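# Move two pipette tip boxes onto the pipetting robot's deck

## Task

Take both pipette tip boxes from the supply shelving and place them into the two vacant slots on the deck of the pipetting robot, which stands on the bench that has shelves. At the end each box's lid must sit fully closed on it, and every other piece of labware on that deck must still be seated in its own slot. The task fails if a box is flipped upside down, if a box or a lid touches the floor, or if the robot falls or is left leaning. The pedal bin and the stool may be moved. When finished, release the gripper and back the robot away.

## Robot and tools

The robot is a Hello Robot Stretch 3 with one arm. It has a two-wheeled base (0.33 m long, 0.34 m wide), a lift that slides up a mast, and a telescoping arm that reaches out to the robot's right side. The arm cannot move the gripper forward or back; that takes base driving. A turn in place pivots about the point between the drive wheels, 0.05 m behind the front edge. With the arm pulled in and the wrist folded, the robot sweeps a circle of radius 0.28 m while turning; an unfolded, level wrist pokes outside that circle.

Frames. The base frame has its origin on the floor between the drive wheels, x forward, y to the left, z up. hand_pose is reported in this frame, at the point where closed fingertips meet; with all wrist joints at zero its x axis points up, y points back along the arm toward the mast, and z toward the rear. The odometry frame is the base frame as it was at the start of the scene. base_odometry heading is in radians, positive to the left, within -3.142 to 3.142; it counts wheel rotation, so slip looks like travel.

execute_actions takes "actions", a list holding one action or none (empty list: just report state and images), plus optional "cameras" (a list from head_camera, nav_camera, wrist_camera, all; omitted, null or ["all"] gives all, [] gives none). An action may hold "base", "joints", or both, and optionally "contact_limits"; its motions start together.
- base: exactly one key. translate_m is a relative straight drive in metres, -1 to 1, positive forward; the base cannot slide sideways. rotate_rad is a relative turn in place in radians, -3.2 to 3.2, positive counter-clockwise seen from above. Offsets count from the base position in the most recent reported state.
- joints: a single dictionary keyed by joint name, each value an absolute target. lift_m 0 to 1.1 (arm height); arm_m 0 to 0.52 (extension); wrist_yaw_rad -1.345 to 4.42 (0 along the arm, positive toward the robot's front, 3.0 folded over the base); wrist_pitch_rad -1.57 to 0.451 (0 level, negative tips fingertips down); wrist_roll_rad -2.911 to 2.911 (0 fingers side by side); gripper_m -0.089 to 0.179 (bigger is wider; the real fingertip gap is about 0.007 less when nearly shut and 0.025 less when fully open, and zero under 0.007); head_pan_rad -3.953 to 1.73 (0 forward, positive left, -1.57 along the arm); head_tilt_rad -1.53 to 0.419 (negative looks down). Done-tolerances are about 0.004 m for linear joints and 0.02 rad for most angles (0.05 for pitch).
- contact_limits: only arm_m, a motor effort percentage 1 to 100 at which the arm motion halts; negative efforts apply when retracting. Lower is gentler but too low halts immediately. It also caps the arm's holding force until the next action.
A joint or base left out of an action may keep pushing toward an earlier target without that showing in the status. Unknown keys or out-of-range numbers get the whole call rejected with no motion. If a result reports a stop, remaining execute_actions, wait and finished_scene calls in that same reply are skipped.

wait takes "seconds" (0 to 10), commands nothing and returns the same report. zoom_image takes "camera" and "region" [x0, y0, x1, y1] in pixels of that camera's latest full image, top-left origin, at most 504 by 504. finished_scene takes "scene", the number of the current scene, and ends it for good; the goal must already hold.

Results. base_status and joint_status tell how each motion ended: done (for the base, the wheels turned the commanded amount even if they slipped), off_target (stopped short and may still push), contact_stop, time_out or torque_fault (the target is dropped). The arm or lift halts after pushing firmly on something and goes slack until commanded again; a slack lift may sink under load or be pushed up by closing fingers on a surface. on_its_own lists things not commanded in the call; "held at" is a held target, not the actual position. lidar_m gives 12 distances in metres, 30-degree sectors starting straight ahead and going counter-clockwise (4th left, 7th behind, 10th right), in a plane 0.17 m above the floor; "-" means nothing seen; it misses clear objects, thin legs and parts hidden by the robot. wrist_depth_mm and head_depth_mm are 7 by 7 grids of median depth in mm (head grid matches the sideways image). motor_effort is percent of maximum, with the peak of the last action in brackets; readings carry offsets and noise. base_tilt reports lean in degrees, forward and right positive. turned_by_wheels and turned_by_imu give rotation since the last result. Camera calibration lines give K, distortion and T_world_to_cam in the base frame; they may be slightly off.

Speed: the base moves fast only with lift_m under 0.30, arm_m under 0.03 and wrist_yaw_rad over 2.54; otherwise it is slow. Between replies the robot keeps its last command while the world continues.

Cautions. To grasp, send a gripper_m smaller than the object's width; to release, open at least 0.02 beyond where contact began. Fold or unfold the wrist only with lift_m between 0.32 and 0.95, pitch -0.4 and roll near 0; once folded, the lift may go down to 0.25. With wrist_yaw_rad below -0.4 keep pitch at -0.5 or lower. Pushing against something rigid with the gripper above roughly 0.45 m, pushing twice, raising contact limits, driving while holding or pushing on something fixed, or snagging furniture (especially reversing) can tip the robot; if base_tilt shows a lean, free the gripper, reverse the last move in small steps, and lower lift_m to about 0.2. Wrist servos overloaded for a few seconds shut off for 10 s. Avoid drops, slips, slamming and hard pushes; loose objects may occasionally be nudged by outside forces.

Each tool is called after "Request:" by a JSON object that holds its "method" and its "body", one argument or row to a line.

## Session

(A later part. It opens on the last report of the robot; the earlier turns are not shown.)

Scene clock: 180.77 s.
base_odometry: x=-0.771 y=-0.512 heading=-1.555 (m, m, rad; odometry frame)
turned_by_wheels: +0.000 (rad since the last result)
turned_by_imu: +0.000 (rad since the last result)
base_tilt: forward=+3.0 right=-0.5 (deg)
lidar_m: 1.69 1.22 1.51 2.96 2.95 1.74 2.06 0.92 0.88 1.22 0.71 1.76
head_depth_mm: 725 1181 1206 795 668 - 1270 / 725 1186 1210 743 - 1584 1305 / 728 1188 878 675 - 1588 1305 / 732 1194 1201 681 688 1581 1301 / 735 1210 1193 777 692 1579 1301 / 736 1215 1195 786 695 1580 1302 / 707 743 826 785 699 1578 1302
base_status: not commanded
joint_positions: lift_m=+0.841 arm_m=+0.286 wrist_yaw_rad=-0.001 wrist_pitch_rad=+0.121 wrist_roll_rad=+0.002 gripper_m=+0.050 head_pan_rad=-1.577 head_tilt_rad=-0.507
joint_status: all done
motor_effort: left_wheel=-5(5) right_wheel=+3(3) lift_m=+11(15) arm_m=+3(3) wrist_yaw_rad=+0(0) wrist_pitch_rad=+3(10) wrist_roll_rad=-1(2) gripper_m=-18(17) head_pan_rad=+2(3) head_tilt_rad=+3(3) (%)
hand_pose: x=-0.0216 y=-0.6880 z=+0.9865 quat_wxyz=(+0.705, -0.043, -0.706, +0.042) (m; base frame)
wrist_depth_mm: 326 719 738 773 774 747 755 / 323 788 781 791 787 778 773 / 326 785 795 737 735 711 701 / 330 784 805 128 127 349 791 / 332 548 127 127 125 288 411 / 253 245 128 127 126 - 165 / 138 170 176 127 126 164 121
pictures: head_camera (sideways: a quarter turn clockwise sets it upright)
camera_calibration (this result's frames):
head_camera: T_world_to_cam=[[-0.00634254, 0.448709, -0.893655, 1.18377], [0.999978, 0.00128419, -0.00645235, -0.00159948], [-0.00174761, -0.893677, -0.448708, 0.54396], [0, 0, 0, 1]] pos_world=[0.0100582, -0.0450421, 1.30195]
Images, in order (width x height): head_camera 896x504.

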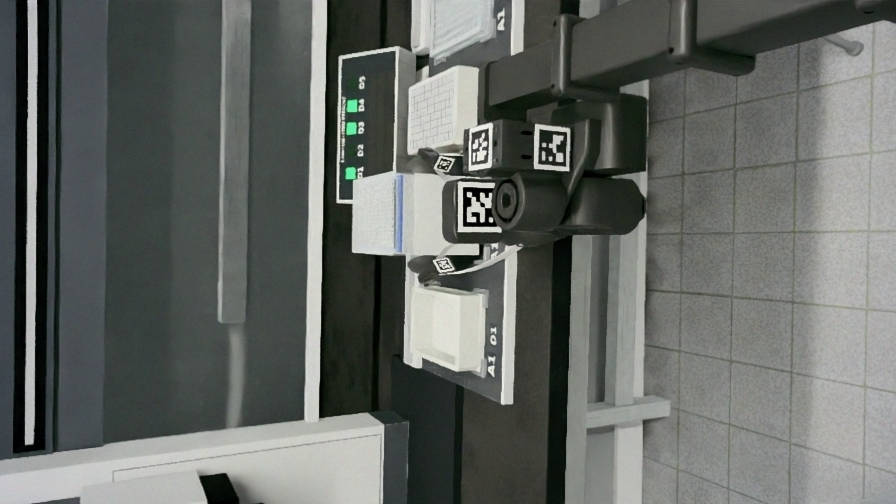

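Request:
{"method": "execute_actions", "body": {
  "actions": [
    {"joints":{"arm_m":0.277},"contact_limits":{"arm_m":12}}
  ],
  "cameras": ["head_camera"]
}}

Request:
{"method": "zoom_image", "body": {
  "camera": "head_camera",
  "region": [400,200,520,320]
}}

Scene clock: 183.87 s.
base_odometry: x=-0.771 y=-0.512 heading=-1.555 (m, m, rad; odometry frame)
turned_by_wheels: +0.000 (rad since the last result)
turned_by_imu: +0.000 (rad since the last result)
base_tilt: forward=+3.0 right=-0.5 (deg)
lidar_m: 1.69 1.22 1.51 2.96 2.95 1.75 2.06 0.92 0.88 1.22 0.71 1.76
head_depth_mm: 724 1181 1206 793 656 - 1272 / 726 1185 875 740 - 1586 1308 / 727 1186 877 677 - 1578 1305 / 731 1191 1197 679 1144 1582 1303 / 733 1209 1194 773 691 1578 1298 / 735 1214 1186 785 694 1576 1303 / 707 743 827 782 696 1581 1300
base_status: not commanded
joint_positions: lift_m=+0.841 arm_m=+0.277 wrist_yaw_rad=-0.001 wrist_pitch_rad=+0.111 wrist_roll_rad=+0.002 gripper_m=+0.050 head_pan_rad=-1.577 head_tilt_rad=-0.507
joint_status: all done
motor_effort: left_wheel=-4(5) right_wheel=+3(3) lift_m=+12(12) arm_m=-8(10) wrist_yaw_rad=+1(1) wrist_pitch_rad=+7(8) wrist_roll_rad=-2(1) gripper_m=-18(18) head_pan_rad=+3(3) head_tilt_rad=+3(3) (%)
contact_limits: arm_m 12 (drawing in: default 31, maximum 50; extending or still: default 41, maximum 67)
hand_pose: x=-0.0216 y=-0.6798 z=+0.9837 quat_wxyz=(+0.706, -0.039, -0.707, +0.039) (m; base frame)
wrist_depth_mm: 327 707 777 781 773 759 751 / 331 790 789 790 787 783 768 / 331 788 804 722 717 721 783 / 331 797 811 126 125 340 774 / 335 525 127 126 124 287 389 / 215 240 128 128 126 - 156 / 139 153 170 129 128 164 129
pictures: head_camera (sideways: a quarter turn clockwise sets it upright)
camera_calibration (this result's frames):
head_camera: T_world_to_cam=[[-0.00634326, 0.448595, -0.893713, 1.18385], [0.999978, 0.00128348, -0.00645326, -0.00159829], [-0.00174784, -0.893734, -0.448593, 0.543812], [0, 0, 0, 1]] pos_world=[0.0100582, -0.0450421, 1.30196]
Images, in order (width x height): head_camera 896x504.

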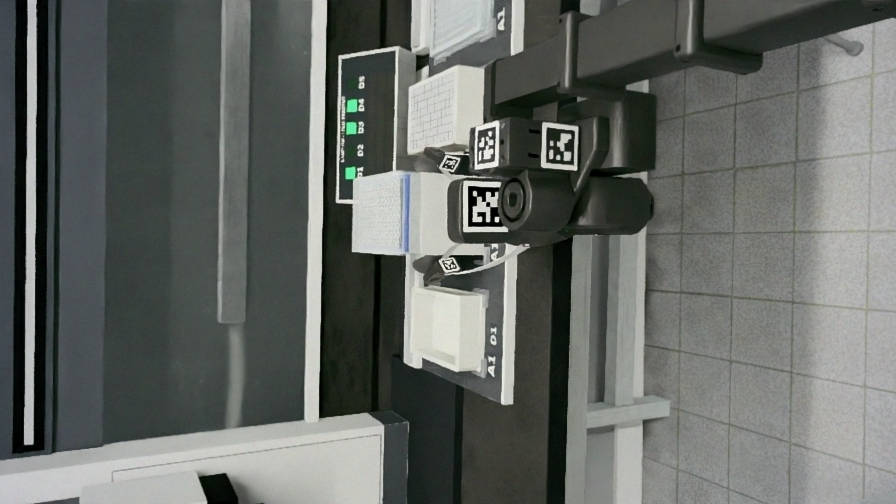

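Region (400, 200, 520, 320) of head_camera's 896x504 image, scaled by 4.200, with more detail than that image has.

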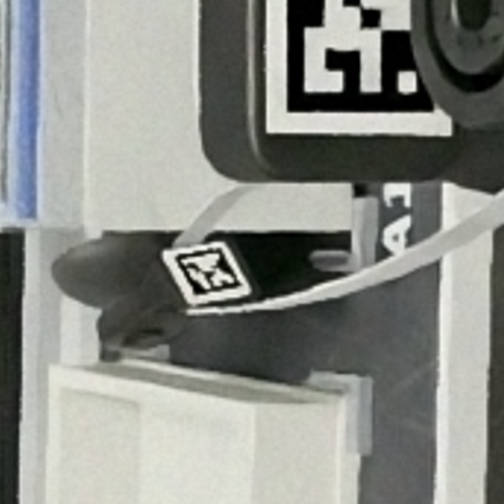

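Request:
{"method": "execute_actions", "body": {
  "actions": [
    {"base":{"translate_m":0.003},"joints":{"arm_m":0.281}}
  ],
  "cameras": []
}}

Request:
{"method": "execute_actions", "body": {
  "actions": [
    {"joints":{"gripper_m":0.113}}
  ],
  "cameras": ["wrist_camera","head_camera"]
}}

Request:
{"method": "execute_actions", "body": {
  "actions": [
    {"joints":{"arm_m":0.15}}
  ],
  "cameras": ["wrist_camera","head_camera"]
}}

Scene clock: 186.87 s.
base_odometry: x=-0.771 y=-0.515 heading=-1.555 (m, m, rad; odometry frame)
turned_by_wheels: +0.000 (rad since the last result)
turned_by_imu: +0.000 (rad since the last result)
base_tilt: forward=+2.8 right=-0.4 (deg)
lidar_m: 1.68 1.21 1.51 2.96 2.95 1.75 2.06 0.92 0.88 1.22 0.71 1.76
head_depth_mm: 723 1177 1206 794 668 - 1277 / 727 1182 878 742 - 1579 1309 / 728 1188 878 679 - 1583 1302 / 730 1195 1194 685 690 1586 1308 / 733 1211 1194 766 691 1581 1299 / 738 1212 1188 785 695 1584 1302 / 700 742 826 784 698 1573 1302
base_status: done
joint_positions: lift_m=+0.841 arm_m=+0.281 wrist_yaw_rad=-0.003 wrist_pitch_rad=+0.111 wrist_roll_rad=+0.002 gripper_m=+0.050 head_pan_rad=-1.577 head_tilt_rad=-0.507
joint_status: all done
motor_effort: left_wheel=-4(6) right_wheel=+3(7) lift_m=+12(12) arm_m=+4(5) wrist_yaw_rad=+4(6) wrist_pitch_rad=+7(7) wrist_roll_rad=-1(1) gripper_m=-20(17) head_pan_rad=+4(3) head_tilt_rad=+3(3) (%)
hand_pose: x=-0.0223 y=-0.6830 z=+0.9836 quat_wxyz=(+0.706, -0.040, -0.706, +0.038) (m; base frame)
wrist_depth_mm: 325 730 777 792 789 760 763 / 327 802 796 787 769 787 784 / 326 744 793 728 708 711 779 / 328 802 795 127 126 337 804 / 331 519 127 126 124 286 393 / 212 240 128 127 126 - 156 / 135 155 169 128 127 168 126
pictures: none
No camera images: the call's "cameras" was empty. Leave "cameras" out to get every camera's image.

Scene clock: 188.00 s.
base_odometry: x=-0.771 y=-0.515 heading=-1.555 (m, m, rad; odometry frame)
turned_by_wheels: +0.000 (rad since the last result)
turned_by_imu: +0.000 (rad since the last result)
base_tilt: forward=+2.7 right=-0.5 (deg)
lidar_m: 1.69 1.21 1.50 2.96 2.95 1.75 2.06 0.92 0.88 1.22 0.71 1.76
head_depth_mm: 723 1179 1209 792 667 - 1274 / 727 1182 878 742 - 1590 1307 / 728 1186 877 693 - 1580 1308 / 732 1194 1198 693 1141 1582 1303 / 733 1207 1191 765 690 1585 1304 / 735 1211 1188 785 694 1582 1303 / 700 742 826 783 699 1578 1305
base_status: not commanded
joint_positions: lift_m=+0.841 arm_m=+0.281 wrist_yaw_rad=+0.000 wrist_pitch_rad=+0.108 wrist_roll_rad=+0.002 gripper_m=+0.113 head_pan_rad=-1.577 head_tilt_rad=-0.507
joint_status: all done
motor_effort: left_wheel=-3(5) right_wheel=+2(3) lift_m=+12(12) arm_m=+2(3) wrist_yaw_rad=-1(4) wrist_pitch_rad=+7(8) wrist_roll_rad=-1(1) gripper_m=+1(80) head_pan_rad=+3(3) head_tilt_rad=+3(2) (%)
hand_pose: x=-0.0213 y=-0.6831 z=+0.9830 quat_wxyz=(+0.706, -0.038, -0.707, +0.038) (m; base frame)
wrist_depth_mm: 325 729 776 759 774 753 759 / 327 794 794 777 765 775 756 / 326 731 792 723 713 784 769 / 330 806 798 127 126 339 787 / 330 514 127 126 125 285 296 / 210 237 128 127 125 - 155 / 135 148 131 128 128 159 125
pictures: head_camera (sideways: a quarter turn clockwise sets it upright), wrist_camera
camera_calibration (this result's frames):
head_camera: T_world_to_cam=[[-0.00634333, 0.448593, -0.893714, 1.18385], [0.999978, 0.00128358, -0.00645328, -0.00159827], [-0.00174774, -0.893735, -0.448591, 0.543808], [0, 0, 0, 1]] pos_world=[0.0100582, -0.0450421, 1.30196]
wrist_camera: T_world_to_cam=[[-0.99947, -0.0321341, -0.00520734, -0.0296525], [0.00265806, 0.0788708, -0.996881, 1.06869], [0.0324446, -0.996367, -0.0787436, -0.443132], [0, 0, 0, 1]] pos_world=[-0.0181001, -0.526764, 1.03031]
Images, in order (width x height): head_camera 896x504, wrist_camera 644x364.

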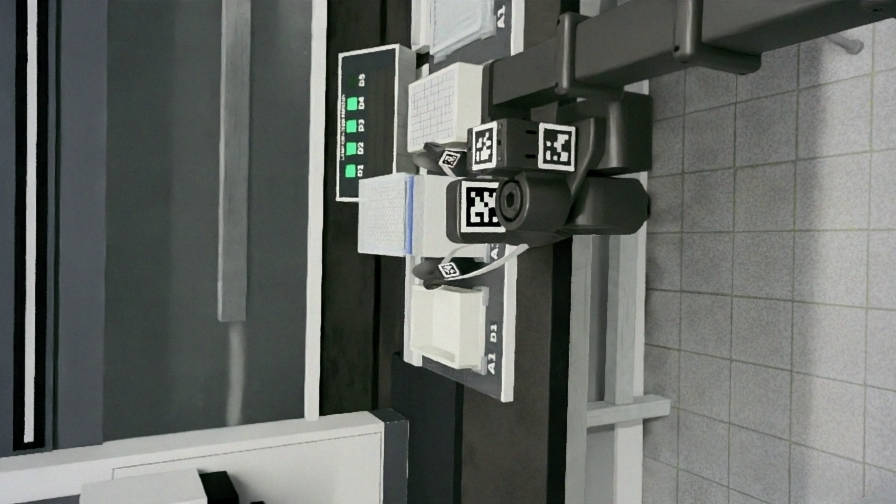

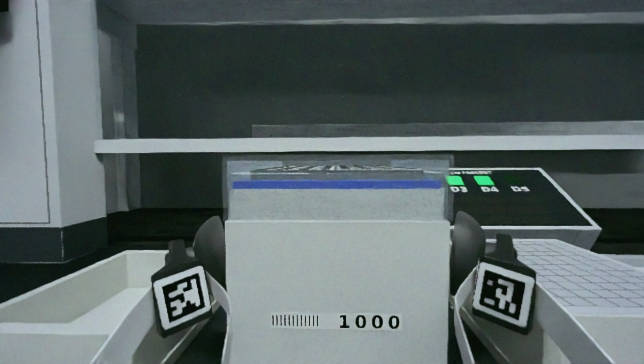

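Scene clock: 190.23 s.
base_odometry: x=-0.771 y=-0.515 heading=-1.555 (m, m, rad; odometry frame)
turned_by_wheels: +0.000 (rad since the last result)
turned_by_imu: +0.000 (rad since the last result)
base_tilt: forward=+2.9 right=-0.5 (deg)
lidar_m: 1.68 1.21 1.50 2.96 2.96 1.74 2.06 0.92 0.88 1.22 0.71 1.76
head_depth_mm: 724 1179 1207 792 645 - 1248 / 727 1182 1202 702 644 - 1246 / 728 1182 878 693 - - 1268 / 732 1195 1195 694 688 1581 1306 / 735 1211 1192 770 691 1580 1300 / 737 1213 1187 787 696 1579 1301 / 701 744 827 782 698 1586 1301
base_status: not commanded
joint_positions: lift_m=+0.841 arm_m=+0.150 wrist_yaw_rad=+0.000 wrist_pitch_rad=+0.109 wrist_roll_rad=+0.002 gripper_m=+0.113 head_pan_rad=-1.577 head_tilt_rad=-0.507
joint_status: all done
motor_effort: left_wheel=-4(4) right_wheel=+2(2) lift_m=+12(12) arm_m=-5(3) wrist_yaw_rad=-1(1) wrist_pitch_rad=+7(7) wrist_roll_rad=-1(1) gripper_m=+0(0) head_pan_rad=+3(4) head_tilt_rad=+3(3) (%)
hand_pose: x=-0.0213 y=-0.5526 z=+0.9833 quat_wxyz=(+0.706, -0.038, -0.707, +0.039) (m; base frame)
wrist_depth_mm: 366 466 783 783 771 777 774 / 455 464 878 900 903 896 904 / 453 453 902 929 866 812 818 / 460 460 919 255 457 902 898 / 462 461 380 256 302 310 410 / 302 266 266 257 254 - 264 / 214 202 211 213 211 204 211
pictures: head_camera (sideways: a quarter turn clockwise sets it upright), wrist_camera
camera_calibration (this result's frames):
head_camera: T_world_to_cam=[[-0.0063435, 0.448536, -0.893743, 1.18388], [0.999978, 0.00128281, -0.00645373, -0.00159767], [-0.00174822, -0.893764, -0.448534, 0.543734], [0, 0, 0, 1]] pos_world=[0.0100582, -0.0450421, 1.30196]
wrist_camera: T_world_to_cam=[[-0.99947, -0.0321394, -0.00517922, -0.0254866], [0.00265835, 0.0779879, -0.996951, 1.0582], [0.0324453, -0.996436, -0.0778611, -0.313948], [0, 0, 0, 1]] pos_world=[-0.0181001, -0.396175, 1.0304]
Images, in order (width x height): head_camera 896x504, wrist_camera 644x364.

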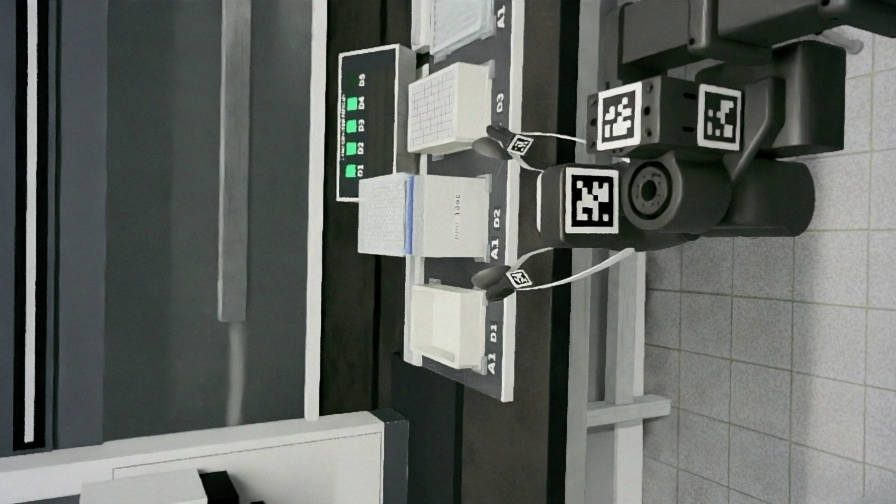

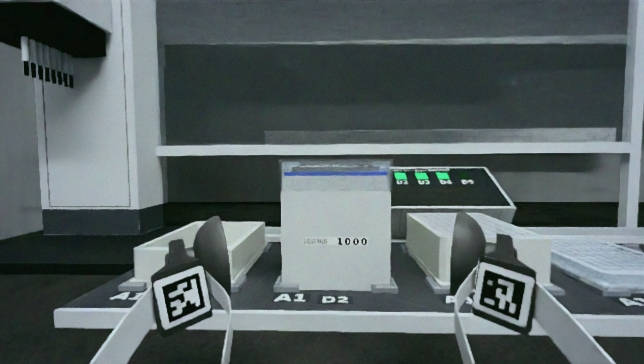

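Request:
{"method": "execute_actions", "body": {
  "actions": [
    {"base":{"rotate_rad":-0.705},"joints":{"arm_m":0,"head_tilt_rad":-0.85}}
  ],
  "cameras": []
}}

Request:
{"method": "execute_actions", "body": {
  "actions": [
    {"base":{"translate_m":-1.0},"joints":{"lift_m":0.48,"wrist_pitch_rad":0,"gripper_m":0.15}}
  ],
  "cameras": []
}}

Request:
{"method": "execute_actions", "body": {
  "actions": [
    {"base":{"translate_m":-0.445}}
  ],
  "cameras": []
}}

Request:
{"method": "execute_actions", "body": {
  "actions": [
    {"base":{"rotate_rad":-0.88}}
  ],
  "cameras": ["wrist_camera","head_camera"]
}}

Scene clock: 198.53 s.
base_odometry: x=-0.771 y=-0.515 heading=-2.260 (m, m, rad; odometry frame)
turned_by_wheels: -0.705 (rad since the last result)
turned_by_imu: -0.699 (rad since the last result)
base_tilt: forward=+2.9 right=-0.5 (deg)
lidar_m: 0.71 1.68 1.21 1.30 2.46 2.97 2.26 1.75 1.12 0.88 1.22 0.73
head_depth_mm: 1879 1052 1348 1717 1516 - - / 1127 909 2198 1672 1517 - - / 1122 833 2086 1750 - - 1112 / 1126 796 1176 1758 1486 1280 1128 / 1126 771 770 1627 1483 1279 1128 / 1062 772 682 1705 1487 1282 1131 / 1058 771 636 1663 1481 1284 1133
base_status: done
joint_positions: lift_m=+0.841 arm_m=+0.000 wrist_yaw_rad=+0.000 wrist_pitch_rad=+0.110 wrist_roll_rad=+0.002 gripper_m=+0.113 head_pan_rad=-1.577 head_tilt_rad=-0.839
joint_status: all done
motor_effort: left_wheel=+4(9) right_wheel=-2(5) lift_m=+12(12) arm_m=-5(6) wrist_yaw_rad=-1(1) wrist_pitch_rad=+7(7) wrist_roll_rad=-1(1) gripper_m=+1(1) head_pan_rad=+4(4) head_tilt_rad=-6(28) (%)
hand_pose: x=-0.0214 y=-0.4026 z=+0.9833 quat_wxyz=(+0.706, -0.038, -0.707, +0.039) (m; base frame)
wrist_depth_mm: 760 766 886 - - - - / 893 - - - - - - / 848 944 - - - - - / 528 - - - - - - / 368 469 478 527 660 - - / 305 334 443 - - - - / 325 - - 873 - - -
pictures: none
No camera images: the call's "cameras" was empty. Leave "cameras" out to get every camera's image.

Scene clock: 209.47 s.
base_odometry: x=-0.135 y=+0.257 heading=-2.260 (m, m, rad; odometry frame)
turned_by_wheels: +0.000 (rad since the last result)
turned_by_imu: +0.003 (rad since the last result)
base_tilt: forward=+2.9 right=-0.6 (deg)
lidar_m: 1.69 1.83 1.83 2.21 2.31 2.31 1.27 0.84 1.32 1.59 1.23 1.47
head_depth_mm: 1346 1491 1666 1751 1479 1273 1128 / 1484 1658 1870 1766 1481 1283 1165 / 1642 1865 2051 1758 1485 1284 1173 / 1849 2138 2171 1766 1483 1304 1130 / 2054 2357 2151 1755 1486 1283 1130 / 1949 2200 2168 1762 1481 1281 1129 / 1822 2045 2169 1710 1483 1283 1133
base_status: done
joint_positions: lift_m=+0.481 arm_m=+0.000 wrist_yaw_rad=+0.000 wrist_pitch_rad=-0.017 wrist_roll_rad=+0.002 gripper_m=+0.150 head_pan_rad=-1.577 head_tilt_rad=-0.839
joint_status: all done
motor_effort: left_wheel=+3(5) right_wheel=-1(5) lift_m=+12(16) arm_m=-4(5) wrist_yaw_rad=-1(1) wrist_pitch_rad=+6(8) wrist_roll_rad=-1(1) gripper_m=+0(83) head_pan_rad=+4(4) head_tilt_rad=-5(5) (%)
hand_pose: x=-0.0214 y=-0.4010 z=+0.5908 quat_wxyz=(+0.707, +0.006, -0.708, -0.006) (m; base frame)
wrist_depth_mm: 781 - - - - - 883 / - - - - - - 848 / - - - - - - 856 / - - - - - - 888 / - - - - - - 903 / - - - - - - 908 / - 953 - - - - 890
pictures: none
No camera images: the call's "cameras" was empty. Leave "cameras" out to get every camera's image.

Scene clock: 214.87 s.
base_odometry: x=+0.148 y=+0.600 heading=-2.260 (m, m, rad; odometry frame)
turned_by_wheels: +0.000 (rad since the last result)
turned_by_imu: +0.001 (rad since the last result)
base_tilt: forward=+3.0 right=-0.4 (deg)
lidar_m: 2.14 2.16 2.17 2.25 2.04 1.73 0.83 0.68 0.53 1.19 1.50 1.51
head_depth_mm: 1002 1107 1236 1394 844 1183 1111 / 1099 1229 1396 1602 1480 1230 1166 / 1221 1381 1599 1713 1483 1280 1170 / 1382 1578 1859 1763 1478 1301 1131 / 1575 1858 2077 1760 1482 1283 1130 / 1826 2217 2169 1769 1480 1280 1131 / 2074 2351 2162 1755 1479 1281 1129
base_status: done
joint_positions: lift_m=+0.481 arm_m=+0.000 wrist_yaw_rad=+0.000 wrist_pitch_rad=-0.017 wrist_roll_rad=+0.002 gripper_m=+0.150 head_pan_rad=-1.577 head_tilt_rad=-0.839
joint_status: not commanded
motor_effort: left_wheel=+3(3) right_wheel=-1(5) lift_m=+12(11) arm_m=-5(4) wrist_yaw_rad=-1(0) wrist_pitch_rad=+6(6) wrist_roll_rad=-1(1) gripper_m=-1(1) head_pan_rad=+3(3) head_tilt_rad=-5(6) (%)
hand_pose: x=-0.0214 y=-0.4010 z=+0.5908 quat_wxyz=(+0.707, +0.006, -0.708, -0.006) (m; base frame)
wrist_depth_mm: - - - - 917 724 603 / - - - - 879 739 617 / - - - - 919 745 614 / - - - - 951 771 628 / - - - - - 815 643 / - - - - - 831 641 / - 940 - - 937 810 673
pictures: none
No camera images: the call's "cameras" was empty. Leave "cameras" out to get every camera's image.

Scene clock: 217.20 s.
base_odometry: x=+0.148 y=+0.600 heading=-3.140 (m, m, rad; odometry frame)
turned_by_wheels: -0.880 (rad since the last result)
turned_by_imu: -0.872 (rad since the last result)
base_tilt: forward=+2.9 right=-0.5 (deg)
lidar_m: 1.50 1.84 2.13 2.16 2.23 2.10 2.03 0.83 0.84 0.68 0.53 1.37
head_depth_mm: 795 629 1107 1024 924 1231 1132 / 676 631 1109 1023 923 1236 1171 / 796 631 1111 1024 926 1232 1171 / 797 631 1110 989 924 1234 1127 / 777 631 1031 1020 925 1232 1130 / 727 608 609 732 945 1282 1131 / 489 494 563 1413 1488 1288 1129
base_status: done
joint_positions: lift_m=+0.481 arm_m=+0.000 wrist_yaw_rad=+0.000 wrist_pitch_rad=-0.017 wrist_roll_rad=+0.002 gripper_m=+0.150 head_pan_rad=-1.577 head_tilt_rad=-0.839
joint_status: not commanded
motor_effort: left_wheel=+4(8) right_wheel=-2(4) lift_m=+12(12) arm_m=-5(5) wrist_yaw_rad=-1(0) wrist_pitch_rad=+6(6) wrist_roll_rad=-1(1) gripper_m=+1(1) head_pan_rad=+4(3) head_tilt_rad=-6(6) (%)
hand_pose: x=-0.0214 y=-0.4010 z=+0.5908 quat_wxyz=(+0.707, +0.006, -0.708, -0.006) (m; base frame)
wrist_depth_mm: 241 343 644 652 656 654 638 / 248 340 675 677 672 658 660 / 254 341 661 687 697 665 684 / 262 338 560 474 642 628 611 / 269 317 356 356 351 383 349 / 782 - 277 275 275 276 273 / 822 364 664 772 785 766 770
pictures: head_camera (sideways: a quarter turn clockwise sets it upright), wrist_camera
camera_calibration (this result's frames):
head_camera: T_world_to_cam=[[-0.00479352, 0.715528, -0.698567, 0.929431], [0.999988, 0.00301102, -0.00377772, -0.00508384], [-0.000599663, -0.698577, -0.715534, 0.891078], [0, 0, 0, 1]] pos_world=[0.0100734, -0.042532, 1.28685]
wrist_camera: T_world_to_cam=[[-0.999483, -0.0308178, -0.00913407, -0.0198894], [0.0026843, 0.20315, -0.979144, 0.694769], [0.0320307, -0.978662, -0.202963, -0.112465], [0, 0, 0, 1]] pos_world=[-0.0181417, -0.25182, 0.657271]
Images, in order (width x height): head_camera 896x504, wrist_camera 644x364.

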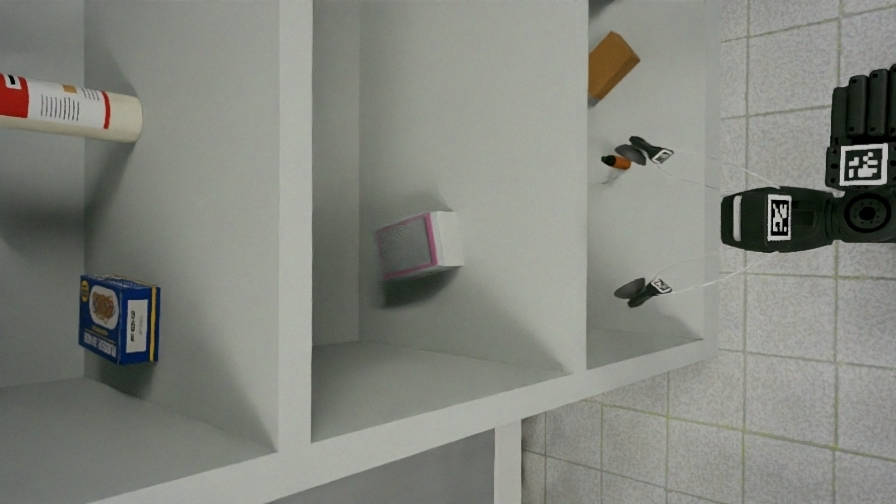

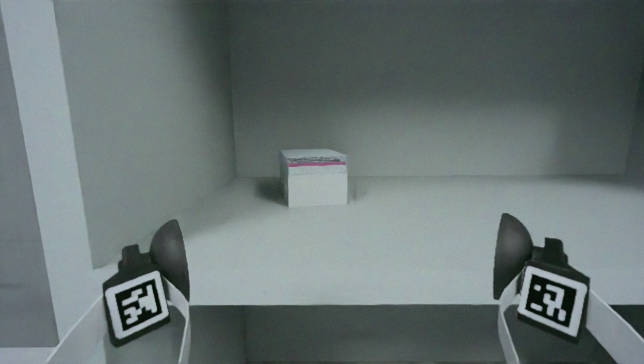

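Request:
{"method": "execute_actions", "body": {
  "actions": [
    {"base":{"translate_m":-0.035},"joints":{"lift_m":0.492,"wrist_pitch_rad":-0.13,"wrist_yaw_rad":0.25,"arm_m":0.335,"gripper_m":0.16}}
  ],
  "cameras": ["wrist_camera"]
}}

Scene clock: 223.37 s.
base_odometry: x=+0.183 y=+0.600 heading=-3.140 (m, m, rad; odometry frame)
turned_by_wheels: +0.000 (rad since the last result)
turned_by_imu: +0.000 (rad since the last result)
base_tilt: forward=+2.9 right=-0.5 (deg)
lidar_m: 1.54 1.66 2.17 2.16 2.23 2.07 1.99 0.81 0.81 0.67 0.54 1.36
head_depth_mm: 793 630 1107 1024 922 1239 1129 / 774 630 1111 1022 924 1243 - / 774 630 1110 1037 1324 1236 1128 / 797 631 1117 991 1304 1235 1130 / 778 630 1114 1023 927 1239 1130 / 777 631 736 882 905 1233 1131 / 591 582 573 726 1487 1290 1128
base_status: done
joint_positions: lift_m=+0.491 arm_m=+0.335 wrist_yaw_rad=+0.249 wrist_pitch_rad=-0.146 wrist_roll_rad=+0.002 gripper_m=+0.160 head_pan_rad=-1.577 head_tilt_rad=-0.839
joint_status: all done
motor_effort: left_wheel=+4(8) right_wheel=-2(5) lift_m=+35(34) arm_m=+3(5) wrist_yaw_rad=+0(2) wrist_pitch_rad=+6(9) wrist_roll_rad=-1(1) gripper_m=+2(50) head_pan_rad=+3(3) head_tilt_rad=-5(6) (%)
hand_pose: x=+0.0402 y=-0.7220 z=+0.5690 quat_wxyz=(+0.706, +0.139, -0.694, +0.036) (m; base frame)
wrist_depth_mm: 202 257 361 350 330 311 291 / 203 262 378 364 340 322 306 / 206 265 399 384 361 337 317 / 208 270 351 170 312 344 330 / 211 249 242 146 146 251 249 / 194 - 183 153 153 192 199 / - 150 156 154 155 154 148
pictures: wrist_camera
camera_calibration (this result's frames):
wrist_camera: T_world_to_cam=[[-0.961411, -0.274809, -0.012997, -0.143886], [-0.0780699, 0.317815, -0.944933, 0.805075], [0.263807, -0.907454, -0.327006, -0.320291], [0, 0, 0, 1]] pos_world=[0.00901344, -0.586056, 0.654135]
Images, in order (width x height): wrist_camera 644x364.

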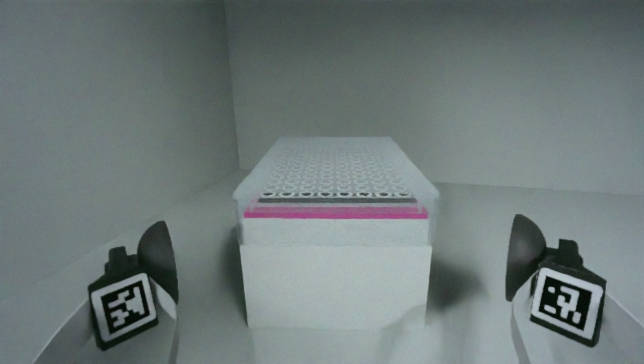

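Request:
{"method": "execute_actions", "body": {
  "actions": [
    {"base":{"translate_m":0.006},"joints":{"lift_m":0.482,"wrist_yaw_rad":0.265,"arm_m":0.36}}
  ],
  "cameras": []
}}

Request:
{"method": "execute_actions", "body": {
  "actions": [
    {"joints":{"gripper_m":0.049}}
  ],
  "cameras": ["wrist_camera"]
}}

Request:
{"method": "execute_actions", "body": {
  "actions": [
    {"joints":{"wrist_pitch_rad":0.1}}
  ],
  "cameras": ["wrist_camera","head_camera"]
}}

Scene clock: 227.10 s.
base_odometry: x=+0.177 y=+0.600 heading=-3.139 (m, m, rad; odometry frame)
turned_by_wheels: +0.000 (rad since the last result)
turned_by_imu: +0.000 (rad since the last result)
base_tilt: forward=+3.0 right=-0.5 (deg)
lidar_m: 1.53 1.65 2.16 2.16 2.23 2.08 2.00 0.81 0.82 0.88 0.54 1.37
head_depth_mm: 794 629 1109 1022 926 1234 1130 / 756 629 1113 1021 926 1236 - / 789 630 1109 1052 1311 1236 1131 / 797 631 1115 989 1304 1235 1130 / 777 631 1113 1026 924 1233 1127 / 775 629 714 858 907 1255 1128 / 572 572 572 725 1477 1283 1131
base_status: done
joint_positions: lift_m=+0.483 arm_m=+0.360 wrist_yaw_rad=+0.264 wrist_pitch_rad=-0.146 wrist_roll_rad=+0.002 gripper_m=+0.160 head_pan_rad=-1.577 head_tilt_rad=-0.839
joint_status: all done
motor_effort: left_wheel=+3(8) right_wheel=-1(3) lift_m=+12(32) arm_m=+4(2) wrist_yaw_rad=+1(4) wrist_pitch_rad=+6(6) wrist_roll_rad=-1(1) gripper_m=+0(1) head_pan_rad=+3(4) head_tilt_rad=-5(5) (%)
hand_pose: x=+0.0437 y=-0.7461 z=+0.5601 quat_wxyz=(+0.705, +0.144, -0.693, +0.041) (m; base frame)
wrist_depth_mm: 194 246 340 328 308 289 269 / 196 251 357 347 320 300 281 / 197 254 378 359 333 315 295 / 201 258 318 142 156 316 304 / 201 237 210 120 118 233 229 / 181 - 128 123 121 177 184 / - 139 134 131 128 142 136
pictures: none
No camera images: the call's "cameras" was empty. Leave "cameras" out to get every camera's image.

Scene clock: 228.70 s.
base_odometry: x=+0.177 y=+0.600 heading=-3.140 (m, m, rad; odometry frame)
turned_by_wheels: +0.000 (rad since the last result)
turned_by_imu: +0.000 (rad since the last result)
base_tilt: forward=+2.9 right=-0.5 (deg)
lidar_m: 1.53 1.65 2.16 2.16 2.23 2.07 1.99 0.81 0.82 0.88 0.54 1.36
head_depth_mm: 793 630 1112 1024 924 1233 1131 / 755 630 1113 1022 923 1238 - / 790 629 1112 1047 1309 1230 1128 / 797 631 1109 988 1305 1233 1131 / 776 630 1114 1022 926 1235 1128 / 775 630 716 857 908 1254 1132 / 573 572 572 727 1481 1283 1132
base_status: not commanded
joint_positions: lift_m=+0.483 arm_m=+0.360 wrist_yaw_rad=+0.263 wrist_pitch_rad=-0.146 wrist_roll_rad=+0.002 gripper_m=+0.050 head_pan_rad=-1.577 head_tilt_rad=-0.839
joint_status: all done
motor_effort: left_wheel=+2(4) right_wheel=+0(1) lift_m=+12(12) arm_m=+4(4) wrist_yaw_rad=+2(2) wrist_pitch_rad=+6(6) wrist_roll_rad=-1(1) gripper_m=-19(90) head_pan_rad=+3(3) head_tilt_rad=-6(6) (%)
hand_pose: x=+0.0435 y=-0.7461 z=+0.5601 quat_wxyz=(+0.705, +0.144, -0.693, +0.041) (m; base frame)
wrist_depth_mm: 194 247 344 332 306 290 270 / 196 253 360 347 320 302 284 / 198 253 375 357 334 313 294 / 199 258 317 143 157 317 302 / 203 237 123 122 121 247 230 / 181 181 126 126 125 - 175 / 145 144 136 132 132 137 141
pictures: wrist_camera
camera_calibration (this result's frames):
wrist_camera: T_world_to_cam=[[-0.95752, -0.288073, -0.0130146, -0.157474], [-0.0825522, 0.317077, -0.9448, 0.804091], [0.276298, -0.90359, -0.327389, -0.343428], [0, 0, 0, 1]] pos_world=[0.0104839, -0.610641, 0.645221]
Images, in order (width x height): wrist_camera 644x364.

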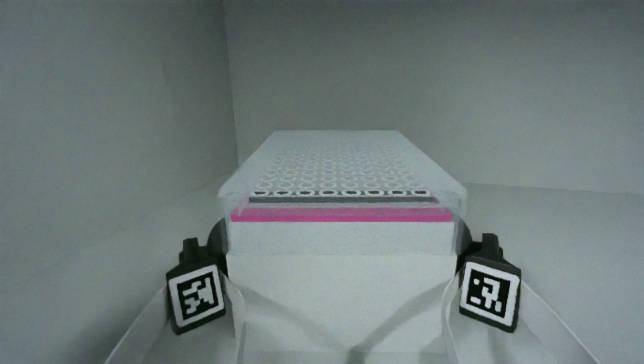

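Scene clock: 229.57 s.
base_odometry: x=+0.177 y=+0.600 heading=-3.140 (m, m, rad; odometry frame)
turned_by_wheels: +0.000 (rad since the last result)
turned_by_imu: +0.000 (rad since the last result)
base_tilt: forward=+2.9 right=-0.6 (deg)
lidar_m: 1.53 1.65 2.16 2.16 2.23 2.08 2.00 0.81 0.82 0.88 0.54 1.37
head_depth_mm: 795 629 1108 1025 925 1229 1129 / 753 629 1107 1023 924 1234 - / 789 630 1111 1052 1306 1234 1131 / 795 631 979 957 1117 1231 1129 / 775 631 1113 1010 925 1236 1131 / 775 631 714 856 908 1259 1133 / 574 574 573 727 1482 1287 1130
base_status: not commanded
joint_positions: lift_m=+0.483 arm_m=+0.360 wrist_yaw_rad=+0.263 wrist_pitch_rad=+0.062 wrist_roll_rad=+0.002 gripper_m=+0.050 head_pan_rad=-1.577 head_tilt_rad=-0.839
joint_status: all done
motor_effort: left_wheel=+2(3) right_wheel=-1(0) lift_m=+13(13) arm_m=+3(4) wrist_yaw_rad=+2(2) wrist_pitch_rad=+12(12) wrist_roll_rad=-1(1) gripper_m=-19(19) head_pan_rad=+3(3) head_tilt_rad=-5(5) (%)
hand_pose: x=+0.0455 y=-0.7531 z=+0.6132 quat_wxyz=(+0.697, +0.071, -0.704, +0.114) (m; base frame)
wrist_depth_mm: 197 252 370 356 331 308 289 / 198 253 373 357 333 311 293 / 199 254 383 367 340 318 295 / 201 257 360 181 332 322 301 / 200 257 128 127 126 326 306 / 201 246 128 127 126 - 302 / 201 225 204 129 128 212 228
pictures: head_camera (sideways: a quarter turn clockwise sets it upright), wrist_camera
camera_calibration (this result's frames):
head_camera: T_world_to_cam=[[-0.00479361, 0.715528, -0.698567, 0.929431], [0.999988, 0.00301114, -0.00377772, -0.00508384], [-0.000599579, -0.698577, -0.715534, 0.891078], [0, 0, 0, 1]] pos_world=[0.0100734, -0.042532, 1.28685]
wrist_camera: T_world_to_cam=[[-0.956913, -0.290299, -0.00666362, -0.16253], [-0.0298444, 0.121151, -0.992185, 0.735742], [0.288838, -0.949236, -0.124595, -0.492197], [0, 0, 0, 1]] pos_world=[0.00859602, -0.60353, 0.667584]
Images, in order (width x height): head_camera 896x504, wrist_camera 644x364.

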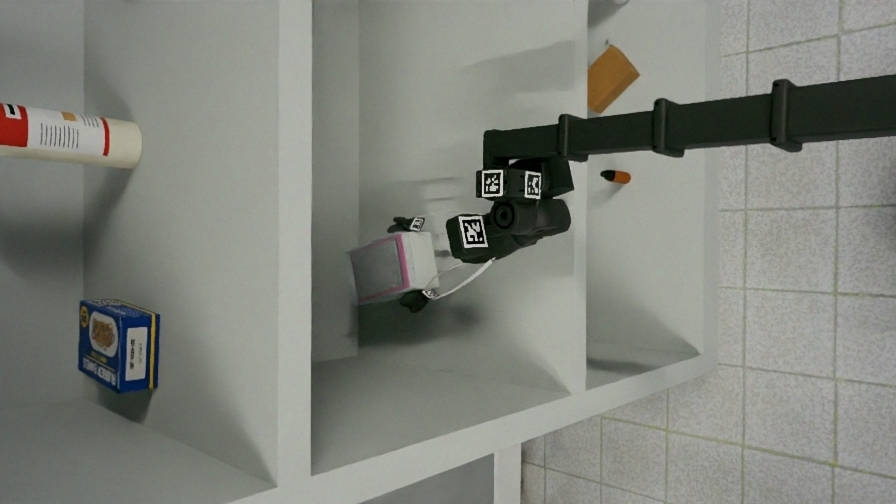

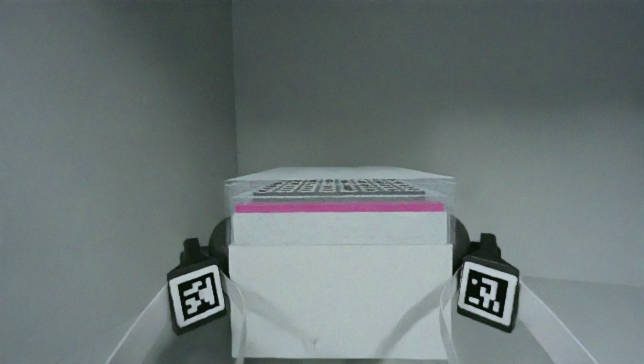

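Request:
{"method": "execute_actions", "body": {
  "actions": [
    {"joints":{"arm_m":0,"wrist_yaw_rad":0,"wrist_pitch_rad":0.15}}
  ],
  "cameras": []
}}

Request:
{"method": "execute_actions", "body": {
  "actions": [
    {"base":{"rotate_rad":0.664}}
  ],
  "cameras": []
}}

Request:
{"method": "execute_actions", "body": {
  "actions": [
    {"base":{"translate_m":0.5}}
  ],
  "cameras": []
}}

Request:
{"method": "execute_actions", "body": {
  "actions": [
    {"base":{"translate_m":0.711},"joints":{"lift_m":0.85,"head_tilt_rad":-0.5}}
  ],
  "cameras": []
}}

Request:
{"method": "execute_actions", "body": {
  "actions": [
    {"base":{"rotate_rad":0.921}}
  ],
  "cameras": ["head_camera"]
}}

Request:
{"method": "execute_actions", "body": {
  "actions": [
    {"joints":{"arm_m":0.28},"contact_limits":{"arm_m":12}}
  ],
  "cameras": ["wrist_camera","head_camera"]
}}

Scene clock: 237.33 s.
base_odometry: x=+0.177 y=+0.600 heading=-3.139 (m, m, rad; odometry frame)
turned_by_wheels: +0.000 (rad since the last result)
turned_by_imu: +0.000 (rad since the last result)
base_tilt: forward=+2.8 right=-0.5 (deg)
lidar_m: 1.53 1.65 2.17 2.16 2.23 2.07 2.00 0.81 0.82 0.88 0.54 1.37
head_depth_mm: 795 629 1112 1020 924 1235 1132 / 757 631 1114 1026 927 1237 1172 / 789 631 1109 1025 881 1230 1174 / 796 630 1113 1022 749 1233 1129 / 775 631 1114 1026 926 1236 1130 / 777 631 714 859 908 1253 1130 / 573 573 573 726 1487 1277 1130
base_status: not commanded
joint_positions: lift_m=+0.483 arm_m=+0.000 wrist_yaw_rad=+0.001 wrist_pitch_rad=+0.113 wrist_roll_rad=+0.002 gripper_m=+0.050 head_pan_rad=-1.577 head_tilt_rad=-0.839
joint_status: all done
motor_effort: left_wheel=+3(3) right_wheel=-1(1) lift_m=+13(12) arm_m=-5(5) wrist_yaw_rad=-2(6) wrist_pitch_rad=+12(12) wrist_roll_rad=+0(1) gripper_m=-18(18) head_pan_rad=+3(3) head_tilt_rad=-6(6) (%)
hand_pose: x=-0.0213 y=-0.4026 z=+0.6263 quat_wxyz=(+0.706, -0.040, -0.706, +0.040) (m; base frame)
wrist_depth_mm: 275 387 625 693 680 688 670 / 275 386 697 685 702 686 690 / 273 389 684 697 696 704 695 / 276 383 670 182 696 709 692 / 275 393 128 127 126 704 614 / 275 342 128 127 126 - 361 / 273 269 268 128 128 268 271
pictures: none
No camera images: the call's "cameras" was empty. Leave "cameras" out to get every camera's image.

Scene clock: 239.33 s.
base_odometry: x=+0.177 y=+0.600 heading=-2.476 (m, m, rad; odometry frame)
turned_by_wheels: +0.664 (rad since the last result)
turned_by_imu: +0.658 (rad since the last result)
base_tilt: forward=+2.9 right=-0.5 (deg)
lidar_m: 2.16 2.19 2.16 2.32 2.02 1.99 0.81 0.82 0.55 0.54 1.60 1.53
head_depth_mm: 441 509 633 969 865 1205 1112 / 948 1044 627 755 891 1211 1166 / 1017 1157 1344 1591 954 1233 1169 / 1095 1261 1496 1712 748 1287 1130 / 1197 1399 1684 1751 1491 1283 1133 / 1311 1552 1908 1761 1480 1285 1128 / 1454 1758 2061 1749 1486 1278 1128
base_status: done
joint_positions: lift_m=+0.483 arm_m=+0.000 wrist_yaw_rad=+0.001 wrist_pitch_rad=+0.113 wrist_roll_rad=+0.002 gripper_m=+0.050 head_pan_rad=-1.577 head_tilt_rad=-0.839
joint_status: not commanded
motor_effort: left_wheel=-5(10) right_wheel=+3(6) lift_m=+13(13) arm_m=-5(5) wrist_yaw_rad=-1(1) wrist_pitch_rad=+12(12) wrist_roll_rad=-1(1) gripper_m=-19(19) head_pan_rad=+3(4) head_tilt_rad=-6(6) (%)
hand_pose: x=-0.0213 y=-0.4026 z=+0.6263 quat_wxyz=(+0.706, -0.040, -0.706, +0.040) (m; base frame)
wrist_depth_mm: - - - 957 787 340 560 / - - - 969 785 346 558 / - - - - 803 355 562 / - - - 182 288 366 578 / - - 128 127 127 448 544 / - - 128 127 126 - 359 / - - - 129 128 275 265
pictures: none
No camera images: the call's "cameras" was empty. Leave "cameras" out to get every camera's image.

Scene clock: 245.27 s.
base_odometry: x=-0.216 y=+0.291 heading=-2.476 (m, m, rad; odometry frame)
turned_by_wheels: +0.000 (rad since the last result)
turned_by_imu: -0.003 (rad since the last result)
base_tilt: forward=+3.0 right=-0.5 (deg)
lidar_m: 1.66 2.50 1.86 2.01 2.42 2.39 1.30 0.81 1.09 1.38 1.15 1.20
head_depth_mm: 1161 1303 1471 1664 1491 1283 1132 / 1244 1400 1600 1722 1485 1278 1172 / 1335 1529 1767 1753 1444 1280 1169 / 1445 1658 1965 1755 750 1281 1130 / 1563 1841 2083 1763 1490 1286 1132 / 1718 2040 2172 1756 1485 1282 1131 / 1895 2177 2155 1753 1484 1281 1132
base_status: done
joint_positions: lift_m=+0.483 arm_m=+0.000 wrist_yaw_rad=+0.001 wrist_pitch_rad=+0.113 wrist_roll_rad=+0.002 gripper_m=+0.050 head_pan_rad=-1.577 head_tilt_rad=-0.839
joint_status: not commanded
motor_effort: left_wheel=-5(7) right_wheel=+3(7) lift_m=+13(12) arm_m=-5(5) wrist_yaw_rad=-1(1) wrist_pitch_rad=+12(12) wrist_roll_rad=-1(1) gripper_m=-18(17) head_pan_rad=+3(3) head_tilt_rad=-6(5) (%)
hand_pose: x=-0.0213 y=-0.4026 z=+0.6263 quat_wxyz=(+0.706, -0.040, -0.706, +0.040) (m; base frame)
wrist_depth_mm: - - - - - 925 797 / - - - - - 939 798 / - - - - - 942 797 / - - - 182 - 949 825 / - - 128 127 126 941 838 / - - 128 127 126 - 829 / - - - 129 128 - 807
pictures: none
No camera images: the call's "cameras" was empty. Leave "cameras" out to get every camera's image.

Scene clock: 253.40 s.
base_odometry: x=-0.775 y=-0.148 heading=-2.476 (m, m, rad; odometry frame)
turned_by_wheels: +0.000 (rad since the last result)
turned_by_imu: -0.004 (rad since the last result)
base_tilt: forward=+2.8 right=-0.5 (deg)
lidar_m: 0.98 0.97 1.55 1.56 2.32 2.95 1.76 1.42 1.70 0.83 0.70 0.78
head_depth_mm: 1506 1597 1722 1859 1957 1590 1322 / 1596 1719 1864 2033 2091 1585 1311 / 1706 1856 2017 2183 427 1588 - / 1796 1948 2134 2304 433 1526 1284 / 1633 1761 1922 910 1901 1488 1296 / 1471 1572 1653 811 1905 1572 1302 / 1337 1424 1459 806 1045 1257 1241
base_status: done
joint_positions: lift_m=+0.849 arm_m=+0.000 wrist_yaw_rad=+0.001 wrist_pitch_rad=+0.114 wrist_roll_rad=+0.002 gripper_m=+0.050 head_pan_rad=-1.577 head_tilt_rad=-0.507
joint_status: all done
motor_effort: left_wheel=-4(7) right_wheel=+3(6) lift_m=+35(39) arm_m=-5(4) wrist_yaw_rad=-2(1) wrist_pitch_rad=+12(12) wrist_roll_rad=-1(1) gripper_m=-19(19) head_pan_rad=+4(3) head_tilt_rad=+3(25) (%)
hand_pose: x=-0.0213 y=-0.4026 z=+0.9934 quat_wxyz=(+0.706, -0.040, -0.706, +0.040) (m; base frame)
wrist_depth_mm: 745 - - - - - - / 901 - - - - - - / 911 - - - - - - / 916 - - 181 - - - / 575 573 128 127 126 - - / 341 399 128 127 126 - - / 360 - - 129 128 - -
pictures: none
No camera images: the call's "cameras" was empty. Leave "cameras" out to get every camera's image.

Scene clock: 255.80 s.
base_odometry: x=-0.775 y=-0.148 heading=-1.555 (m, m, rad; odometry frame)
turned_by_wheels: +0.921 (rad since the last result)
turned_by_imu: +0.912 (rad since the last result)
base_tilt: forward=+2.9 right=-0.5 (deg)
lidar_m: 2.05 1.55 2.02 2.95 2.01 1.42 1.70 0.83 0.70 0.78 1.27 0.97
head_depth_mm: 1090 1192 1273 818 676 960 1277 / 1088 1183 1279 817 660 1457 1272 / 728 1186 1118 789 427 1311 - / 731 1195 1195 788 433 1584 1282 / 734 1202 1108 784 680 1585 1299 / 736 1207 1280 734 695 1580 1302 / 740 1206 1280 732 698 1578 1302
base_status: done
joint_positions: lift_m=+0.849 arm_m=+0.000 wrist_yaw_rad=+0.000 wrist_pitch_rad=+0.114 wrist_roll_rad=+0.002 gripper_m=+0.050 head_pan_rad=-1.577 head_tilt_rad=-0.507
joint_status: not commanded
motor_effort: left_wheel=-5(9) right_wheel=+3(5) lift_m=+36(36) arm_m=-5(4) wrist_yaw_rad=-1(1) wrist_pitch_rad=+12(12) wrist_roll_rad=-1(1) gripper_m=-18(18) head_pan_rad=+3(3) head_tilt_rad=+4(3) (%)
hand_pose: x=-0.0213 y=-0.4026 z=+0.9934 quat_wxyz=(+0.706, -0.040, -0.706, +0.040) (m; base frame)
wrist_depth_mm: 645 637 625 635 804 805 800 / - - - - - - - / - - - - - - - / 422 600 616 182 - - - / 423 417 128 127 126 651 555 / 333 335 128 127 126 - 327 / 362 362 358 129 128 341 337
pictures: head_camera (sideways: a quarter turn clockwise sets it upright)
camera_calibration (this result's frames):
head_camera: T_world_to_cam=[[-0.00635845, 0.448492, -0.893764, 1.18391], [0.999978, 0.00131529, -0.00645408, -0.00159723], [-0.00171905, -0.893786, -0.448491, 0.543678], [0, 0, 0, 1]] pos_world=[0.0100597, -0.045042, 1.30196]
Images, in order (width x height): head_camera 896x504.

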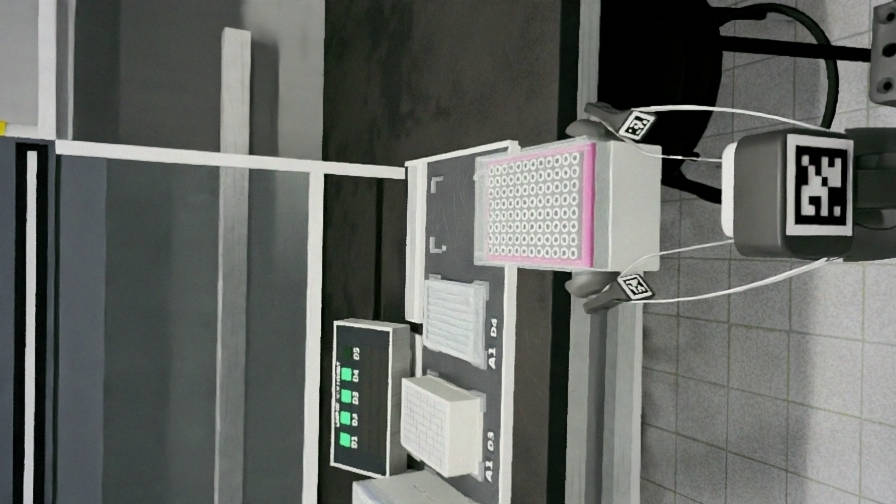

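Scene clock: 259.07 s.
base_odometry: x=-0.775 y=-0.148 heading=-1.555 (m, m, rad; odometry frame)
turned_by_wheels: +0.000 (rad since the last result)
turned_by_imu: +0.000 (rad since the last result)
base_tilt: forward=+2.9 right=-0.5 (deg)
lidar_m: 2.05 1.55 2.01 2.95 2.01 1.42 1.70 0.83 0.70 0.79 1.27 0.97
head_depth_mm: 1087 1199 1270 819 646 - 1215 / 1088 1183 1281 863 - 994 1277 / 728 1187 1112 689 - 1499 1271 / 730 1194 1194 690 688 1581 1300 / 734 1203 1194 786 692 1574 1305 / 736 1205 1286 737 694 1578 1306 / 739 1205 1283 735 698 1579 1299
base_status: not commanded
joint_positions: lift_m=+0.849 arm_m=+0.280 wrist_yaw_rad=+0.000 wrist_pitch_rad=+0.114 wrist_roll_rad=+0.002 gripper_m=+0.050 head_pan_rad=-1.577 head_tilt_rad=-0.507
joint_status: all done
motor_effort: left_wheel=-5(5) right_wheel=+3(4) lift_m=+36(35) arm_m=+3(2) wrist_yaw_rad=-1(2) wrist_pitch_rad=+12(12) wrist_roll_rad=-1(1) gripper_m=-18(18) head_pan_rad=+3(3) head_tilt_rad=+3(3) (%)
contact_limits: arm_m 12 (drawing in: default 31, maximum 50; extending or still: default 41, maximum 67)
hand_pose: x=-0.0213 y=-0.6820 z=+0.9934 quat_wxyz=(+0.706, -0.040, -0.706, +0.040) (m; base frame)
wrist_depth_mm: 747 729 753 760 776 754 703 / 803 803 784 790 802 782 795 / 818 799 802 798 706 776 805 / 380 373 375 182 799 789 786 / 305 302 129 127 126 640 546 / 238 309 127 127 126 - 325 / 209 208 185 129 128 216 235
pictures: head_camera (sideways: a quarter turn clockwise sets it upright), wrist_camera
camera_calibration (this result's frames):
head_camera: T_world_to_cam=[[-0.00635848, 0.448479, -0.893771, 1.18392], [0.999978, 0.00131507, -0.00645419, -0.00159708], [-0.0017192, -0.893793, -0.448477, 0.54366], [0, 0, 0, 1]] pos_world=[0.0100596, -0.045042, 1.30196]
wrist_camera: T_world_to_cam=[[-0.999469, -0.0322075, -0.00503084, -0.0297771], [0.00266119, 0.0731988, -0.997314, 1.07544], [0.0324893, -0.996797, -0.0730742, -0.447136], [0, 0, 0, 1]] pos_world=[-0.0180961, -0.525384, 1.03973]
Images, in order (width x height): head_camera 896x504, wrist_camera 644x364.

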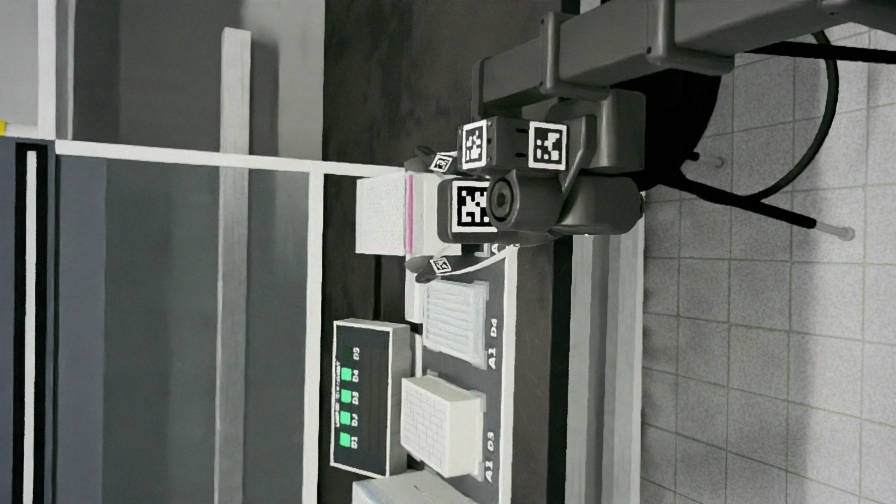

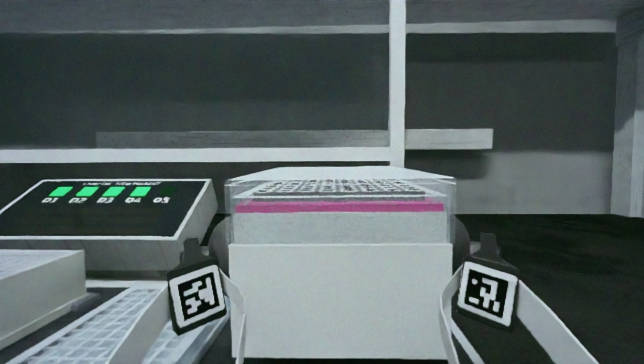

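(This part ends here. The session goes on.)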